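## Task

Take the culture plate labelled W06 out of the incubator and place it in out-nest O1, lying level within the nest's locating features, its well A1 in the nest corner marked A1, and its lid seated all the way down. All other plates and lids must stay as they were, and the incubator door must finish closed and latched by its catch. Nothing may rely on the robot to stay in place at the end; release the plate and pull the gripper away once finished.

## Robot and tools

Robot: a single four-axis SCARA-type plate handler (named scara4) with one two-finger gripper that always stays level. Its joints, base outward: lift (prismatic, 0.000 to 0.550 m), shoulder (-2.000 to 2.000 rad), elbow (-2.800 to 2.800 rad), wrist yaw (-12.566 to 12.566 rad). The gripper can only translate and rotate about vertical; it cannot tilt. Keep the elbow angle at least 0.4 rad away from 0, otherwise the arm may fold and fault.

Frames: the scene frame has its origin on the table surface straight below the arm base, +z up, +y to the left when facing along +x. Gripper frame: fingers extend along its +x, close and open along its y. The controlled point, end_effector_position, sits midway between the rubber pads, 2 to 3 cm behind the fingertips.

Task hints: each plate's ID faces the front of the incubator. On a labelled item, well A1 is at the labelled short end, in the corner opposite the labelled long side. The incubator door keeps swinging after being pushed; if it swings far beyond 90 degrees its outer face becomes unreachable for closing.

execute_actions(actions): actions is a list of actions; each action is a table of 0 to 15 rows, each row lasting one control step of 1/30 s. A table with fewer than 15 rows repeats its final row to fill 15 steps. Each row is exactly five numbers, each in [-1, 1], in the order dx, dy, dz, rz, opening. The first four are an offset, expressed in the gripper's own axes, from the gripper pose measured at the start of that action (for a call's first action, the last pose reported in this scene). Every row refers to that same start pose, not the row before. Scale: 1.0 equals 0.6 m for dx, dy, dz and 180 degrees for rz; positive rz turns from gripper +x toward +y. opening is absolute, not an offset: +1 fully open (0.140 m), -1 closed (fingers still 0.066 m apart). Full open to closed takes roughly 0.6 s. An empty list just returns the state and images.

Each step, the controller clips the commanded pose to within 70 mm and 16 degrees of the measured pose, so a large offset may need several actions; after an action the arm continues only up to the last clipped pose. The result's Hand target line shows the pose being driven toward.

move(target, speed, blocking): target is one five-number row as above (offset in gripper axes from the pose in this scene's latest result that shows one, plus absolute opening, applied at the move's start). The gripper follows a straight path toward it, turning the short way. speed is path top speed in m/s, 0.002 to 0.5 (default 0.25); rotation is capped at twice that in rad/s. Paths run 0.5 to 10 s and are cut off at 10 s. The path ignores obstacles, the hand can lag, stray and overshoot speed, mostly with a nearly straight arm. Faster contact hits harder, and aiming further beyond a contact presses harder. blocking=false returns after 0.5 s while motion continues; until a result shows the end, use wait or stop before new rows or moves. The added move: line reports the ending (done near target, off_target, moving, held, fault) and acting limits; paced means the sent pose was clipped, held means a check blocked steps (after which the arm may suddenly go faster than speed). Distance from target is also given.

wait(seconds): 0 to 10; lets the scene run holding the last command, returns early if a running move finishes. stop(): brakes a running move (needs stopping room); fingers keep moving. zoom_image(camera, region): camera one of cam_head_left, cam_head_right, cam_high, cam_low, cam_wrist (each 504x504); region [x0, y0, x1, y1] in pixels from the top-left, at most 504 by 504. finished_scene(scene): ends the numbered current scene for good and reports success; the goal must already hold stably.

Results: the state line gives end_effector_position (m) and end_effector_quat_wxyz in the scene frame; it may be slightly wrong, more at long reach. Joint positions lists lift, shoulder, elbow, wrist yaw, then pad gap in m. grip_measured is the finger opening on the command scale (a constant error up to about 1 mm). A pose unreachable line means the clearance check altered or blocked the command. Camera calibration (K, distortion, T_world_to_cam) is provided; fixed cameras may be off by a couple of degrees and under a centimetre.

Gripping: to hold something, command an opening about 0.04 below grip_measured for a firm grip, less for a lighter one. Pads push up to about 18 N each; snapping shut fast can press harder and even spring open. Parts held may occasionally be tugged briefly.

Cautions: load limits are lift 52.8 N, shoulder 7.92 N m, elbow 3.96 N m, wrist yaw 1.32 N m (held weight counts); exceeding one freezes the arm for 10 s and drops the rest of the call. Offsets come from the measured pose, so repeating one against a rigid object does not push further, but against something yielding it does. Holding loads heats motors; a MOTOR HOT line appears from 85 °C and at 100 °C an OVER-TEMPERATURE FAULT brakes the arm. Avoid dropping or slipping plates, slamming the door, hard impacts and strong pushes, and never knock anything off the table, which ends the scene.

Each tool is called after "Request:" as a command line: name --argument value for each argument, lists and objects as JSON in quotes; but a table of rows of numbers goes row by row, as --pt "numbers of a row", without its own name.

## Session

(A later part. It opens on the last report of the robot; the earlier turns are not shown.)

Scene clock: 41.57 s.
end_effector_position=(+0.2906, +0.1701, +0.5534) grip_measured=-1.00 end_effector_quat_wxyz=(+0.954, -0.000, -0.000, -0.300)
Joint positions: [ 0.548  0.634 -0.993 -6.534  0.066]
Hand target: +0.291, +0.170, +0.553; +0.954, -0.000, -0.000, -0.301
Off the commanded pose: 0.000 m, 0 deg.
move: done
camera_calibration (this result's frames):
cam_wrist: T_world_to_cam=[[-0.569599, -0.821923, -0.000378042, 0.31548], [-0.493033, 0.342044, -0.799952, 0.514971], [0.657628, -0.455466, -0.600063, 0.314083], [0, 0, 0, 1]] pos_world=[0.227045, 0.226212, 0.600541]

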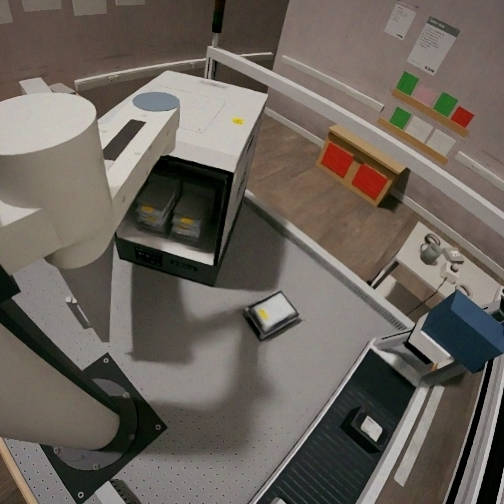

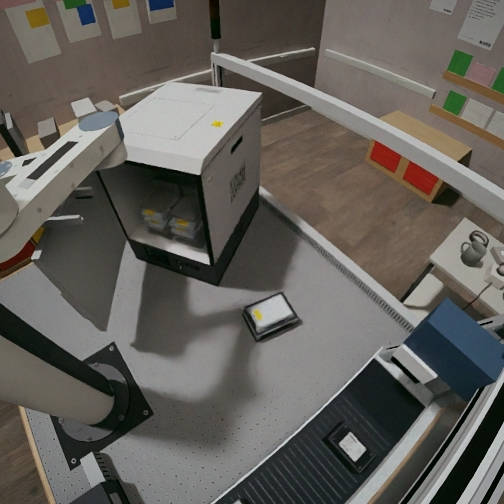

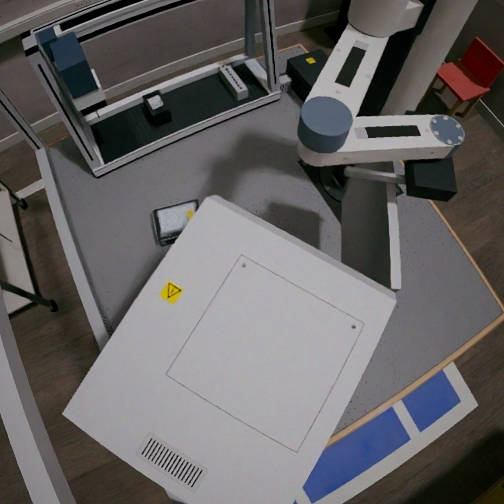

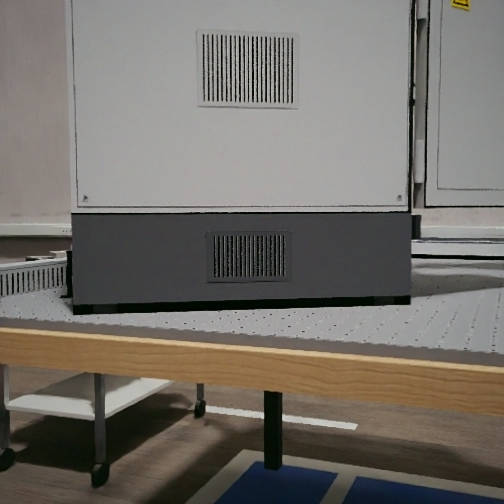

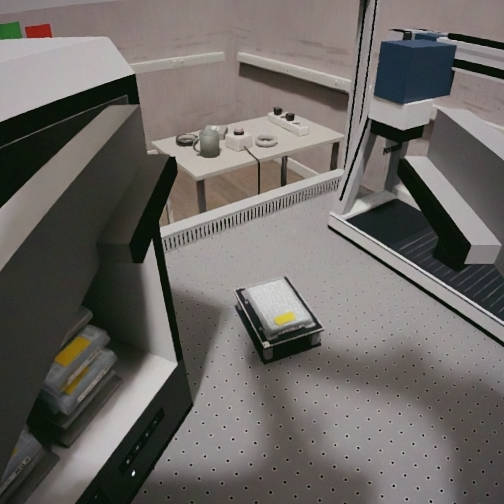

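Request:
move --target '[-0.25, 0.05, 0, 0, -1]' --speed 0.08

Scene clock: 43.87 s.
end_effector_position=(+0.1846, +0.2805, +0.5534) grip_measured=-1.00 end_effector_quat_wxyz=(+0.954, -0.000, -0.000, -0.300)
Joint positions: [ 0.548  1.162 -1.609 -6.446  0.066]
Hand target: +0.185, +0.281, +0.553; +0.954, -0.000, -0.000, -0.300
Off the commanded pose: 0.000 m, 0 deg.
move: done
camera_calibration (this result's frames):
cam_wrist: T_world_to_cam=[[-0.569606, -0.821918, -0.000378042, 0.34591], [-0.493031, 0.342048, -0.799952, 0.424979], [0.657625, -0.455471, -0.600063, 0.434035], [0, 0, 0, 1]] pos_world=[0.121128, 0.336637, 0.600542]

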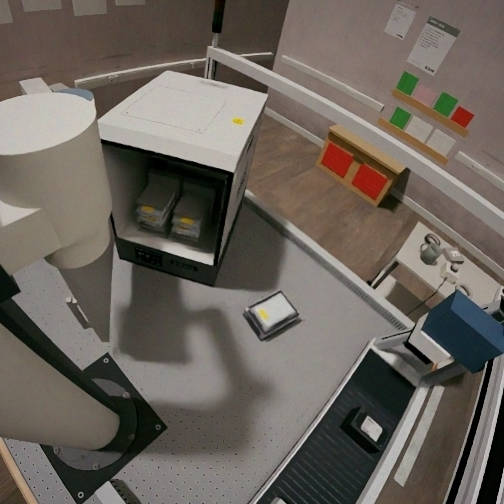

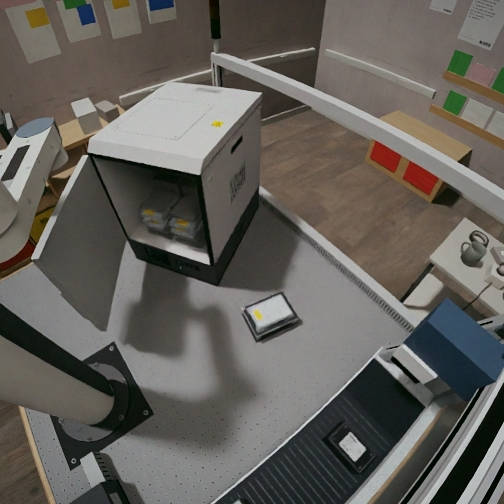

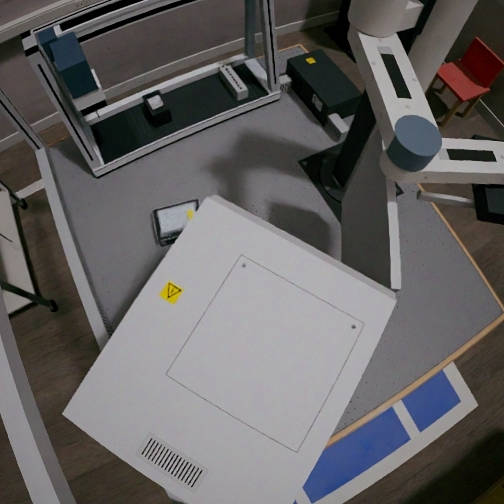

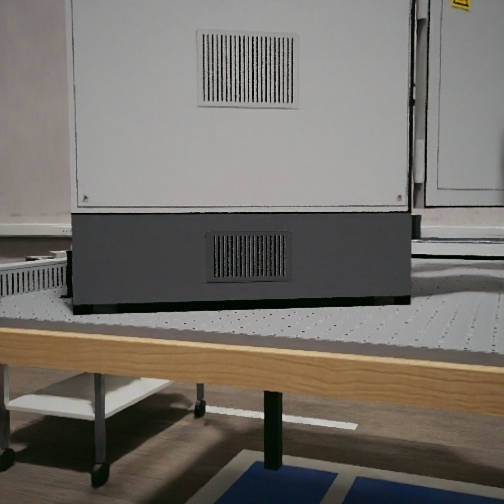

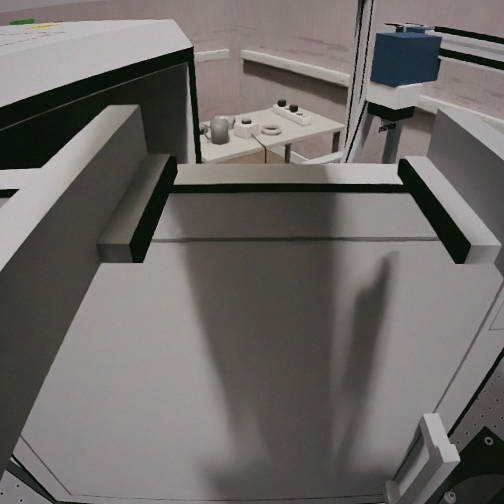

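Request:
move --target '[0, 0, -0.139, 0, -1]' --speed 0.1

Request:
move --target '[0.277, 0.012, 0, 0.194, -1]' --speed 0.08

Scene clock: 45.20 s.
end_effector_position=(+0.1846, +0.2805, +0.4699) grip_measured=-1.00 end_effector_quat_wxyz=(+0.954, -0.000, -0.000, -0.300)
Joint positions: [ 0.465  1.162 -1.609 -6.446  0.066]
Hand target: +0.185, +0.280, +0.470; +0.954, -0.000, -0.000, -0.300
Off the commanded pose: 0.000 m, 0 deg.
move: done
camera_calibration (this result's frames):
cam_wrist: T_world_to_cam=[[-0.569589, -0.821929, -0.000378042, 0.345879], [-0.493037, 0.342038, -0.799952, 0.358218], [0.657634, -0.455458, -0.600063, 0.383944], [0, 0, 0, 1]] pos_world=[0.121129, 0.336634, 0.517079]

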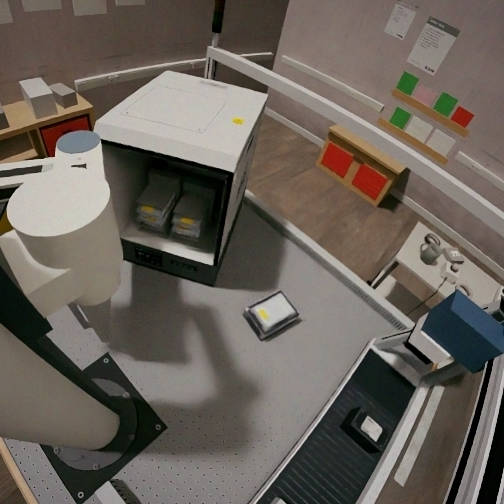

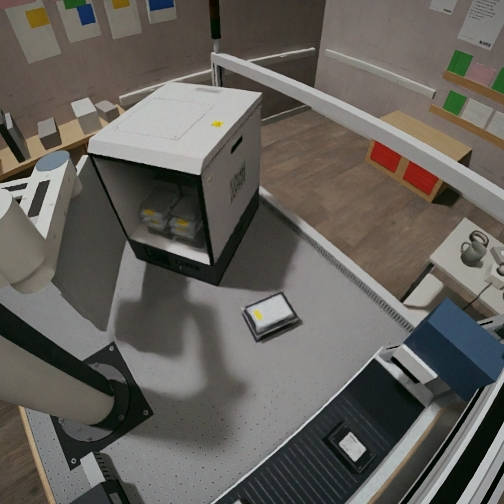

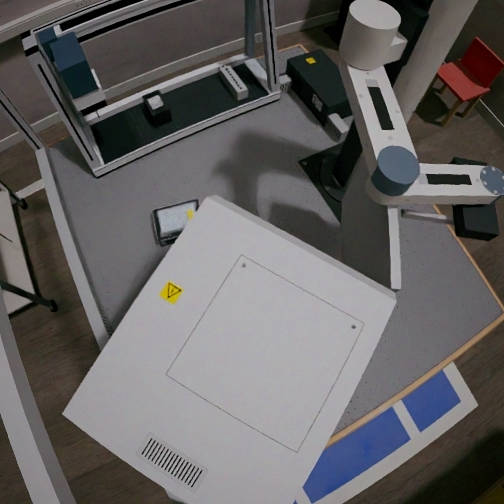

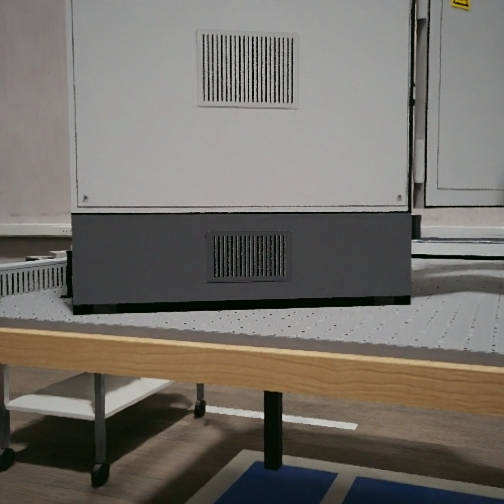

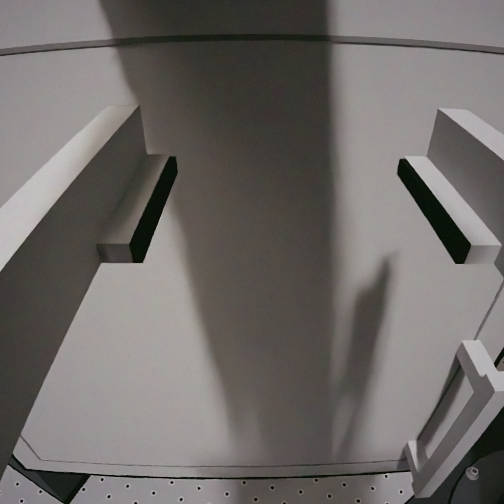

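Scene clock: 49.27 s.
end_effector_position=(+0.3251, +0.1912, +0.4699) grip_measured=-1.00 end_effector_quat_wxyz=(+1.000, -0.000, -0.000, -0.001)
Joint positions: [ 0.465  0.513 -0.739 -6.058  0.066]
Hand target: +0.325, +0.191, +0.470; +1.000, -0.000, -0.000, -0.000
Off the commanded pose: 0.000 m, 0 deg.
move: done
camera_calibration (this result's frames):
cam_wrist: T_world_to_cam=[[0.00309245, -0.999995, -0.000378042, 0.200313], [-0.600061, -0.00155325, -0.799952, 0.558512], [0.799948, 0.00270066, -0.600063, 0.117021], [0, 0, 0, 1]] pos_world=[0.240912, 0.200864, 0.517079]

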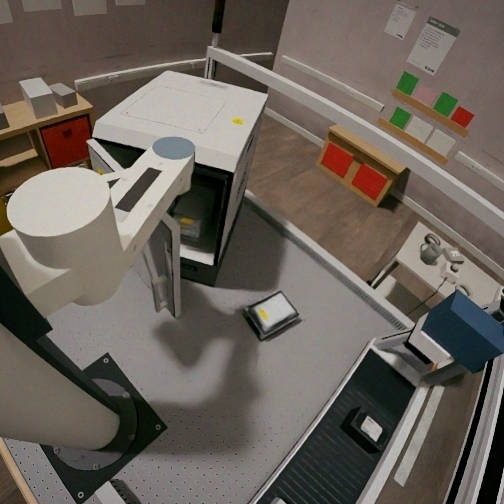

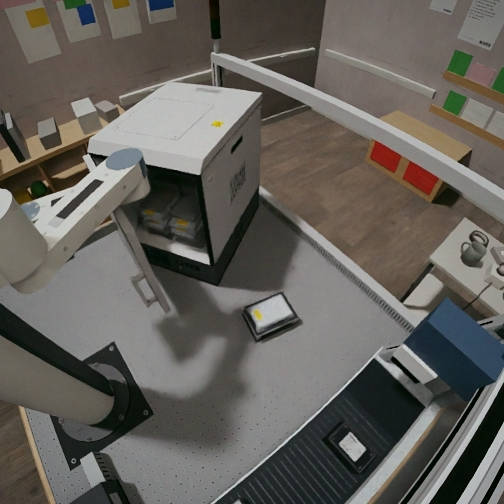

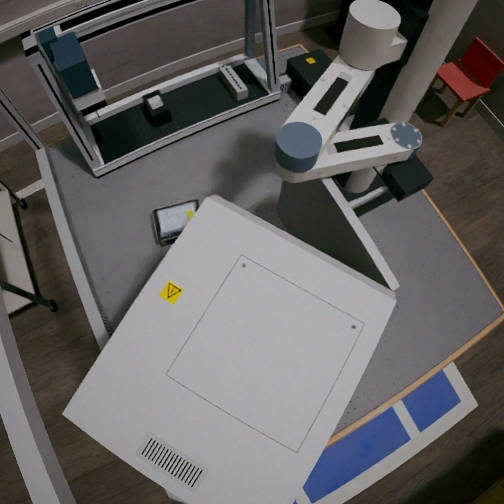

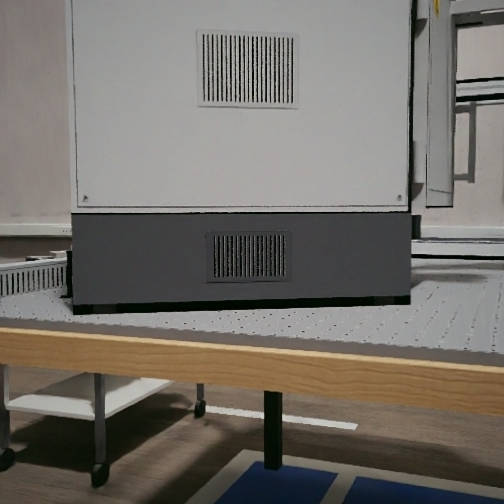

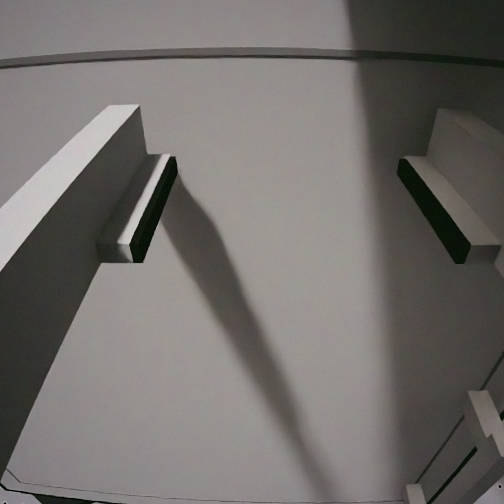

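Request:
move --target '[0.232, 0, 0, 0.172, -1]' --speed 0.08

Scene clock: 52.97 s.
end_effector_position=(+0.4644, +0.1910, +0.4699) grip_measured=-1.00 end_effector_quat_wxyz=(+0.964, -0.000, -0.000, +0.266)
Joint positions: [ 0.465 -0.376 -0.805 -4.563  0.066]
Hand target: +0.464, +0.191, +0.470; +0.964, -0.000, -0.000, +0.266
Off the commanded pose: 0.000 m, 0 deg.
move: done
camera_calibration (this result's frames):
cam_wrist: T_world_to_cam=[[0.516694, -0.85617, -0.000378042, -0.0662367], [-0.513912, -0.30979, -0.799952, 0.660941], [0.684778, 0.413525, -0.600063, -0.0193609], [0, 0, 0, 1]] pos_world=[0.387148, 0.15605, 0.517079]

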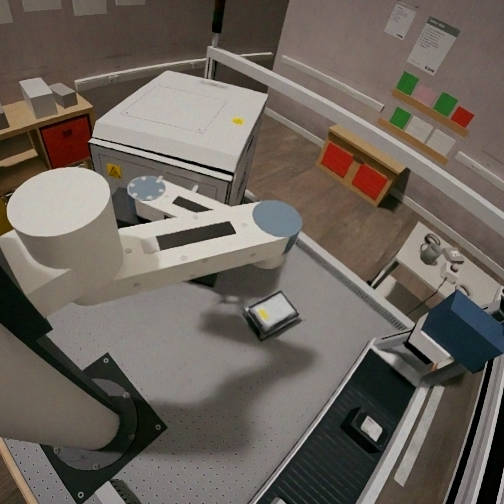

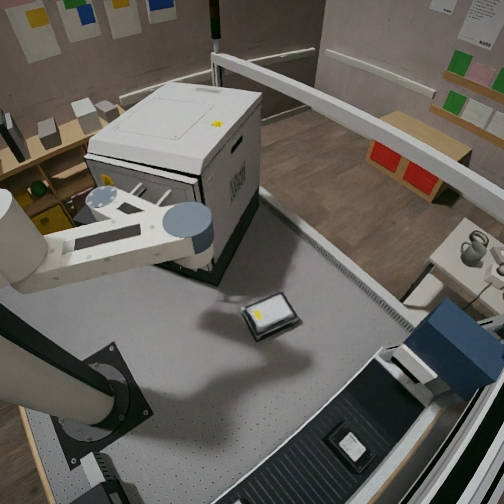

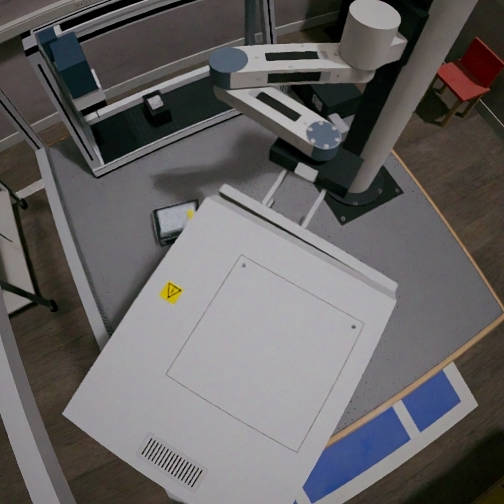

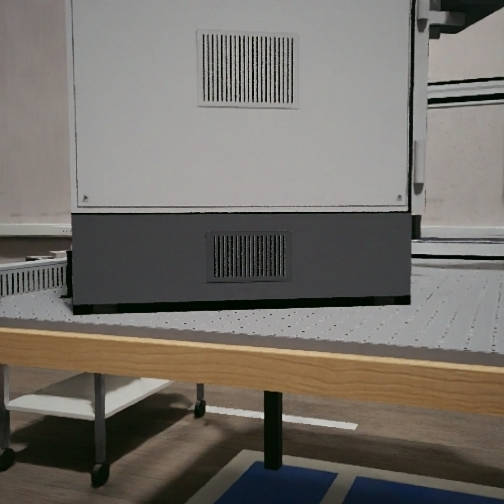

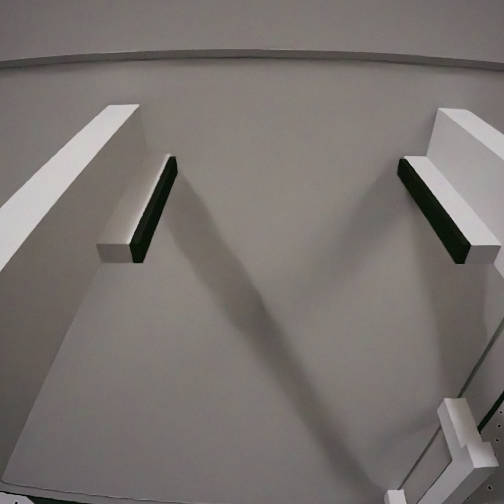

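Slightly ajar; push forward gently.

Request:
move --target '[0.025, 0, 0, 0, -1]' --speed 0.02

Request:
zoom_image --camera "cam_high" --region '[180, 160, 420, 310]'

Scene clock: 63.70 s.
end_effector_position=(+0.4721, +0.1964, +0.4699) grip_measured=-1.00 end_effector_quat_wxyz=(+0.963, -0.000, -0.000, +0.268)
Joint positions: [ 0.465 -0.368 -0.845 -4.527  0.066]
Hand target: +0.472, +0.196, +0.470; +0.963, -0.000, -0.000, +0.268
Off the commanded pose: 0.006 m, 0 deg.
TORQUE FAULT: the external load on joint 3 (elbow) reached its load limit, and the arm stopped for 10 seconds. That time counts as 20 of the actions that you can send in this scene. The arm's remaining commands of this call were not run. The arm holds where it stopped, with its grip as last carried out, and accepts commands again: back off and push less far. The arm stops again, at the same cost, whenever a joint's load reaches its limit.
move: fault
camera_calibration (this result's frames):
cam_wrist: T_world_to_cam=[[0.520248, -0.854015, -0.000378042, -0.067708], [-0.512621, -0.311923, -0.799952, 0.666412], [0.683054, 0.416367, -0.600063, -0.0266527], [0, 0, 0, 1]] pos_world=[0.395046, 0.161143, 0.517079]

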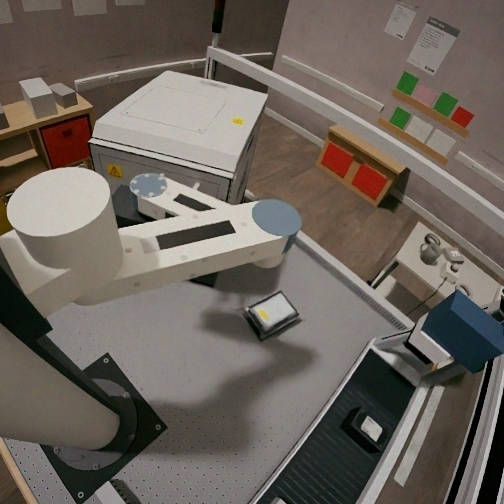

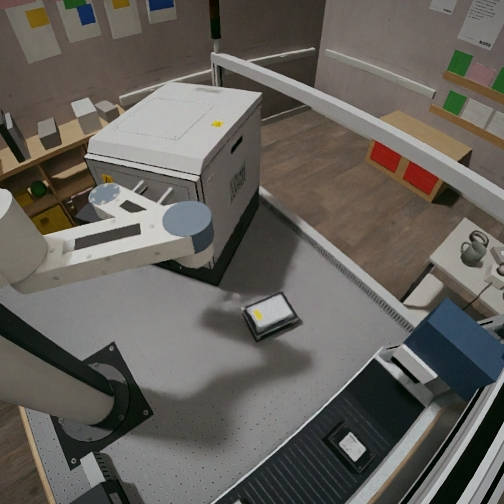

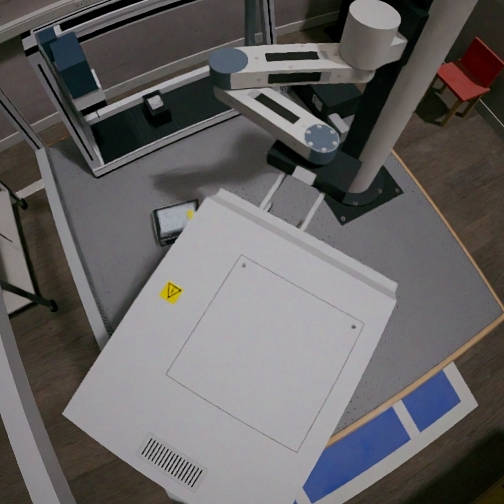

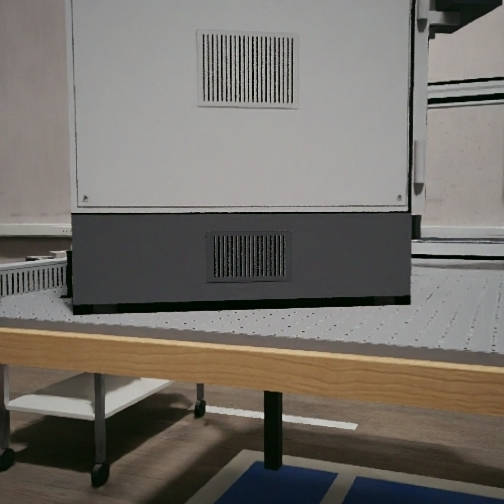

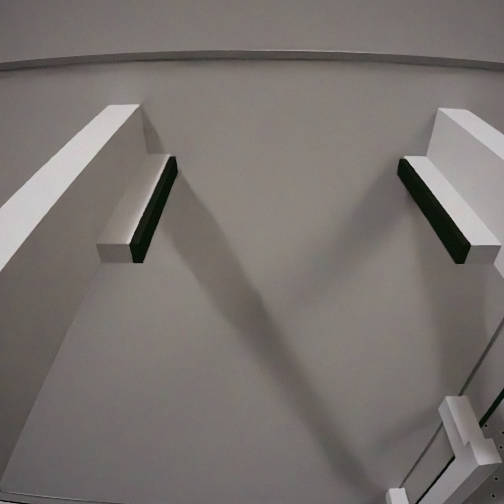

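Region (180, 160, 420, 310) of cam_high's 504x504 image, scaled by 2.100, with more detail than that image has; it fills the top 315 rows of this view, and the rest is white.

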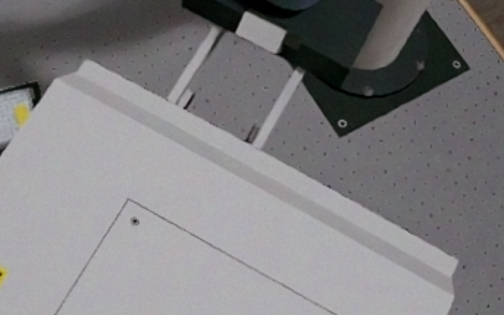

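Shut. Back off and verify.

Request:
move --target '[-0.07, -0.1, 0, 0, -1]' --speed 0.08

Request:
wait --seconds 1.5

Request:
zoom_image --camera "cam_high" --region '[180, 160, 420, 310]'

Scene clock: 64.97 s.
end_effector_position=(+0.4673, +0.1232, +0.4699) grip_measured=-1.00 end_effector_quat_wxyz=(+0.963, -0.000, -0.000, +0.268)
Joint positions: [ 0.465 -0.728 -0.69  -4.324  0.066]
Hand target: +0.467, +0.123, +0.470; +0.963, -0.000, -0.000, +0.268
Off the commanded pose: 0.000 m, 0 deg.
move: done
camera_calibration (this result's frames):
cam_wrist: T_world_to_cam=[[0.519804, -0.854285, -0.000378042, -0.127442], [-0.512782, -0.311657, -0.799952, 0.641129], [0.68327, 0.416013, -0.600063, 0.00709], [0, 0, 0, 1]] pos_world=[0.39016, 0.087991, 0.517079]

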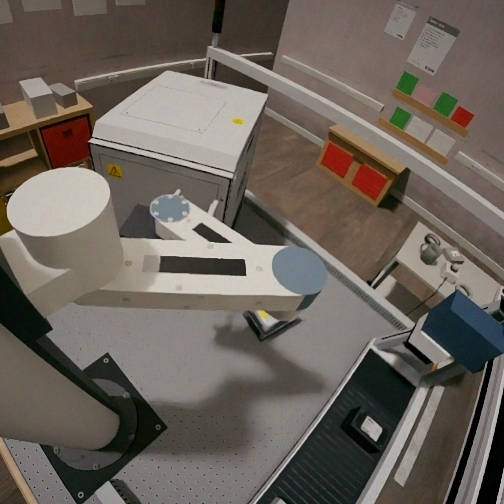

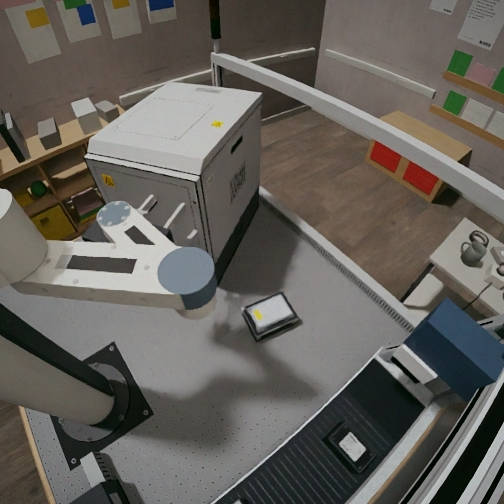

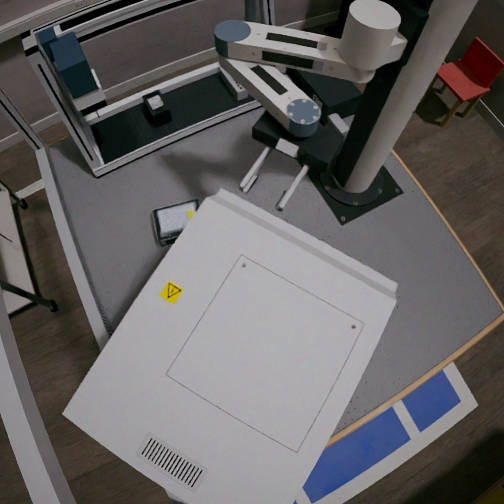

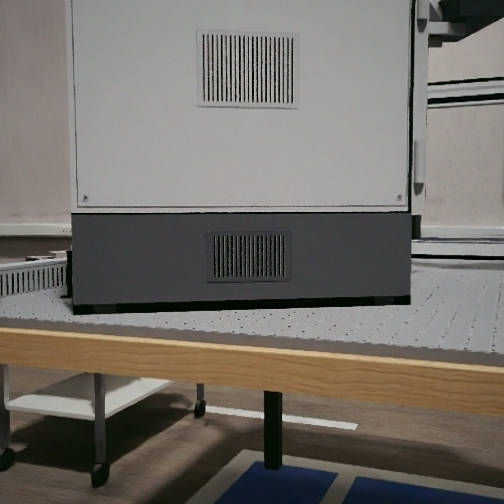

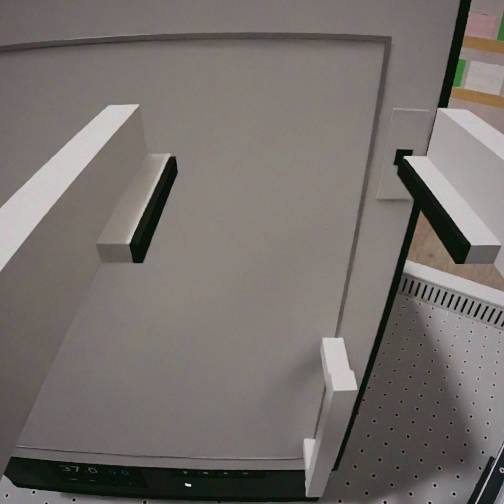

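Scene clock: 66.47 s.
end_effector_position=(+0.4673, +0.1232, +0.4699) grip_measured=-1.00 end_effector_quat_wxyz=(+0.963, -0.000, -0.000, +0.268)
Joint positions: [ 0.465 -0.728 -0.69  -4.324  0.066]
Hand target: +0.467, +0.123, +0.470; +0.963, -0.000, -0.000, +0.268
Off the commanded pose: 0.000 m, 0 deg.
wait: 1.50 s; at rest by 0.17 s
camera_calibration (this result's frames):
cam_wrist: T_world_to_cam=[[0.519822, -0.854274, -0.000378042, -0.127446], [-0.512776, -0.311668, -0.799952, 0.641131], [0.683261, 0.416027, -0.600063, 0.00708644], [0, 0, 0, 1]] pos_world=[0.390164, 0.0879982, 0.517079]

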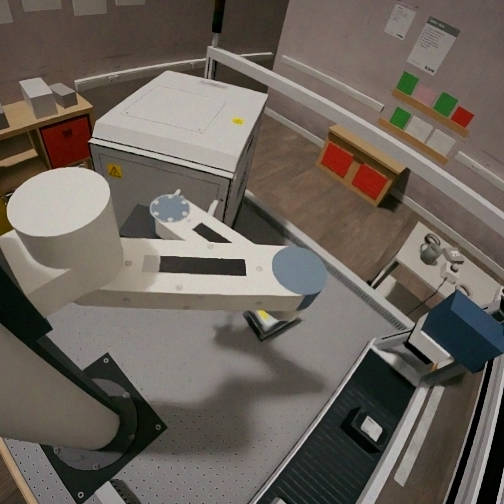

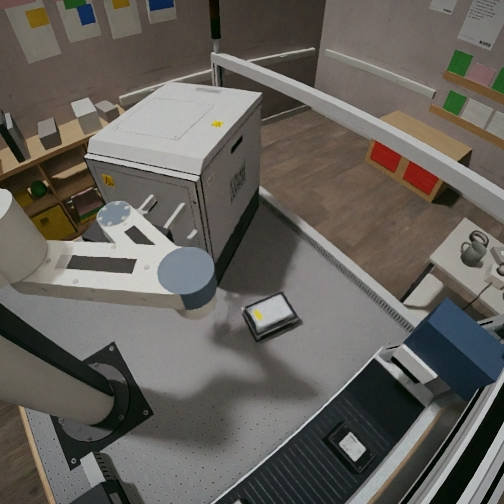

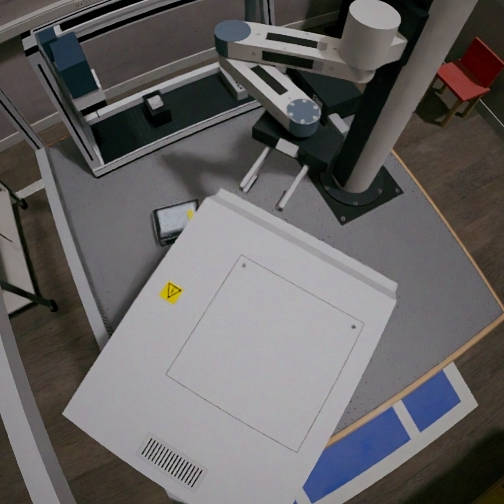

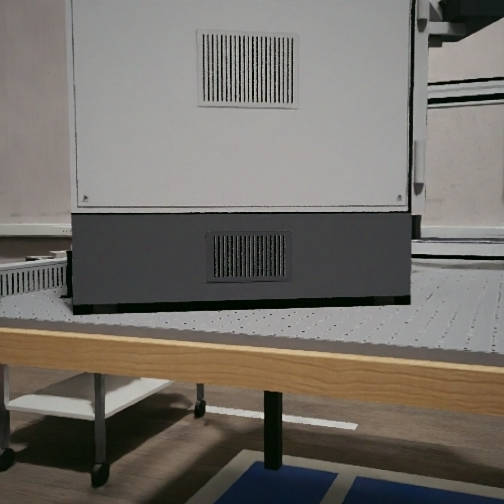

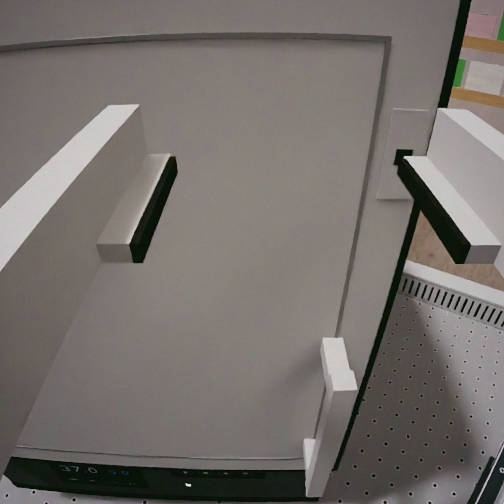

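Region (180, 160, 420, 310) of cam_high's 504x504 image, scaled by 2.100, with more detail than that image has; it fills the top 315 rows of this view, and the rest is white.

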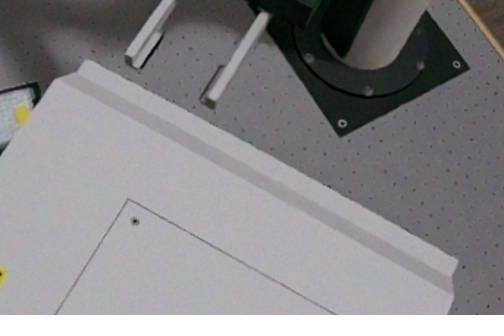

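Request:
finished_scene --scene 1

The scene is finished: the task was done.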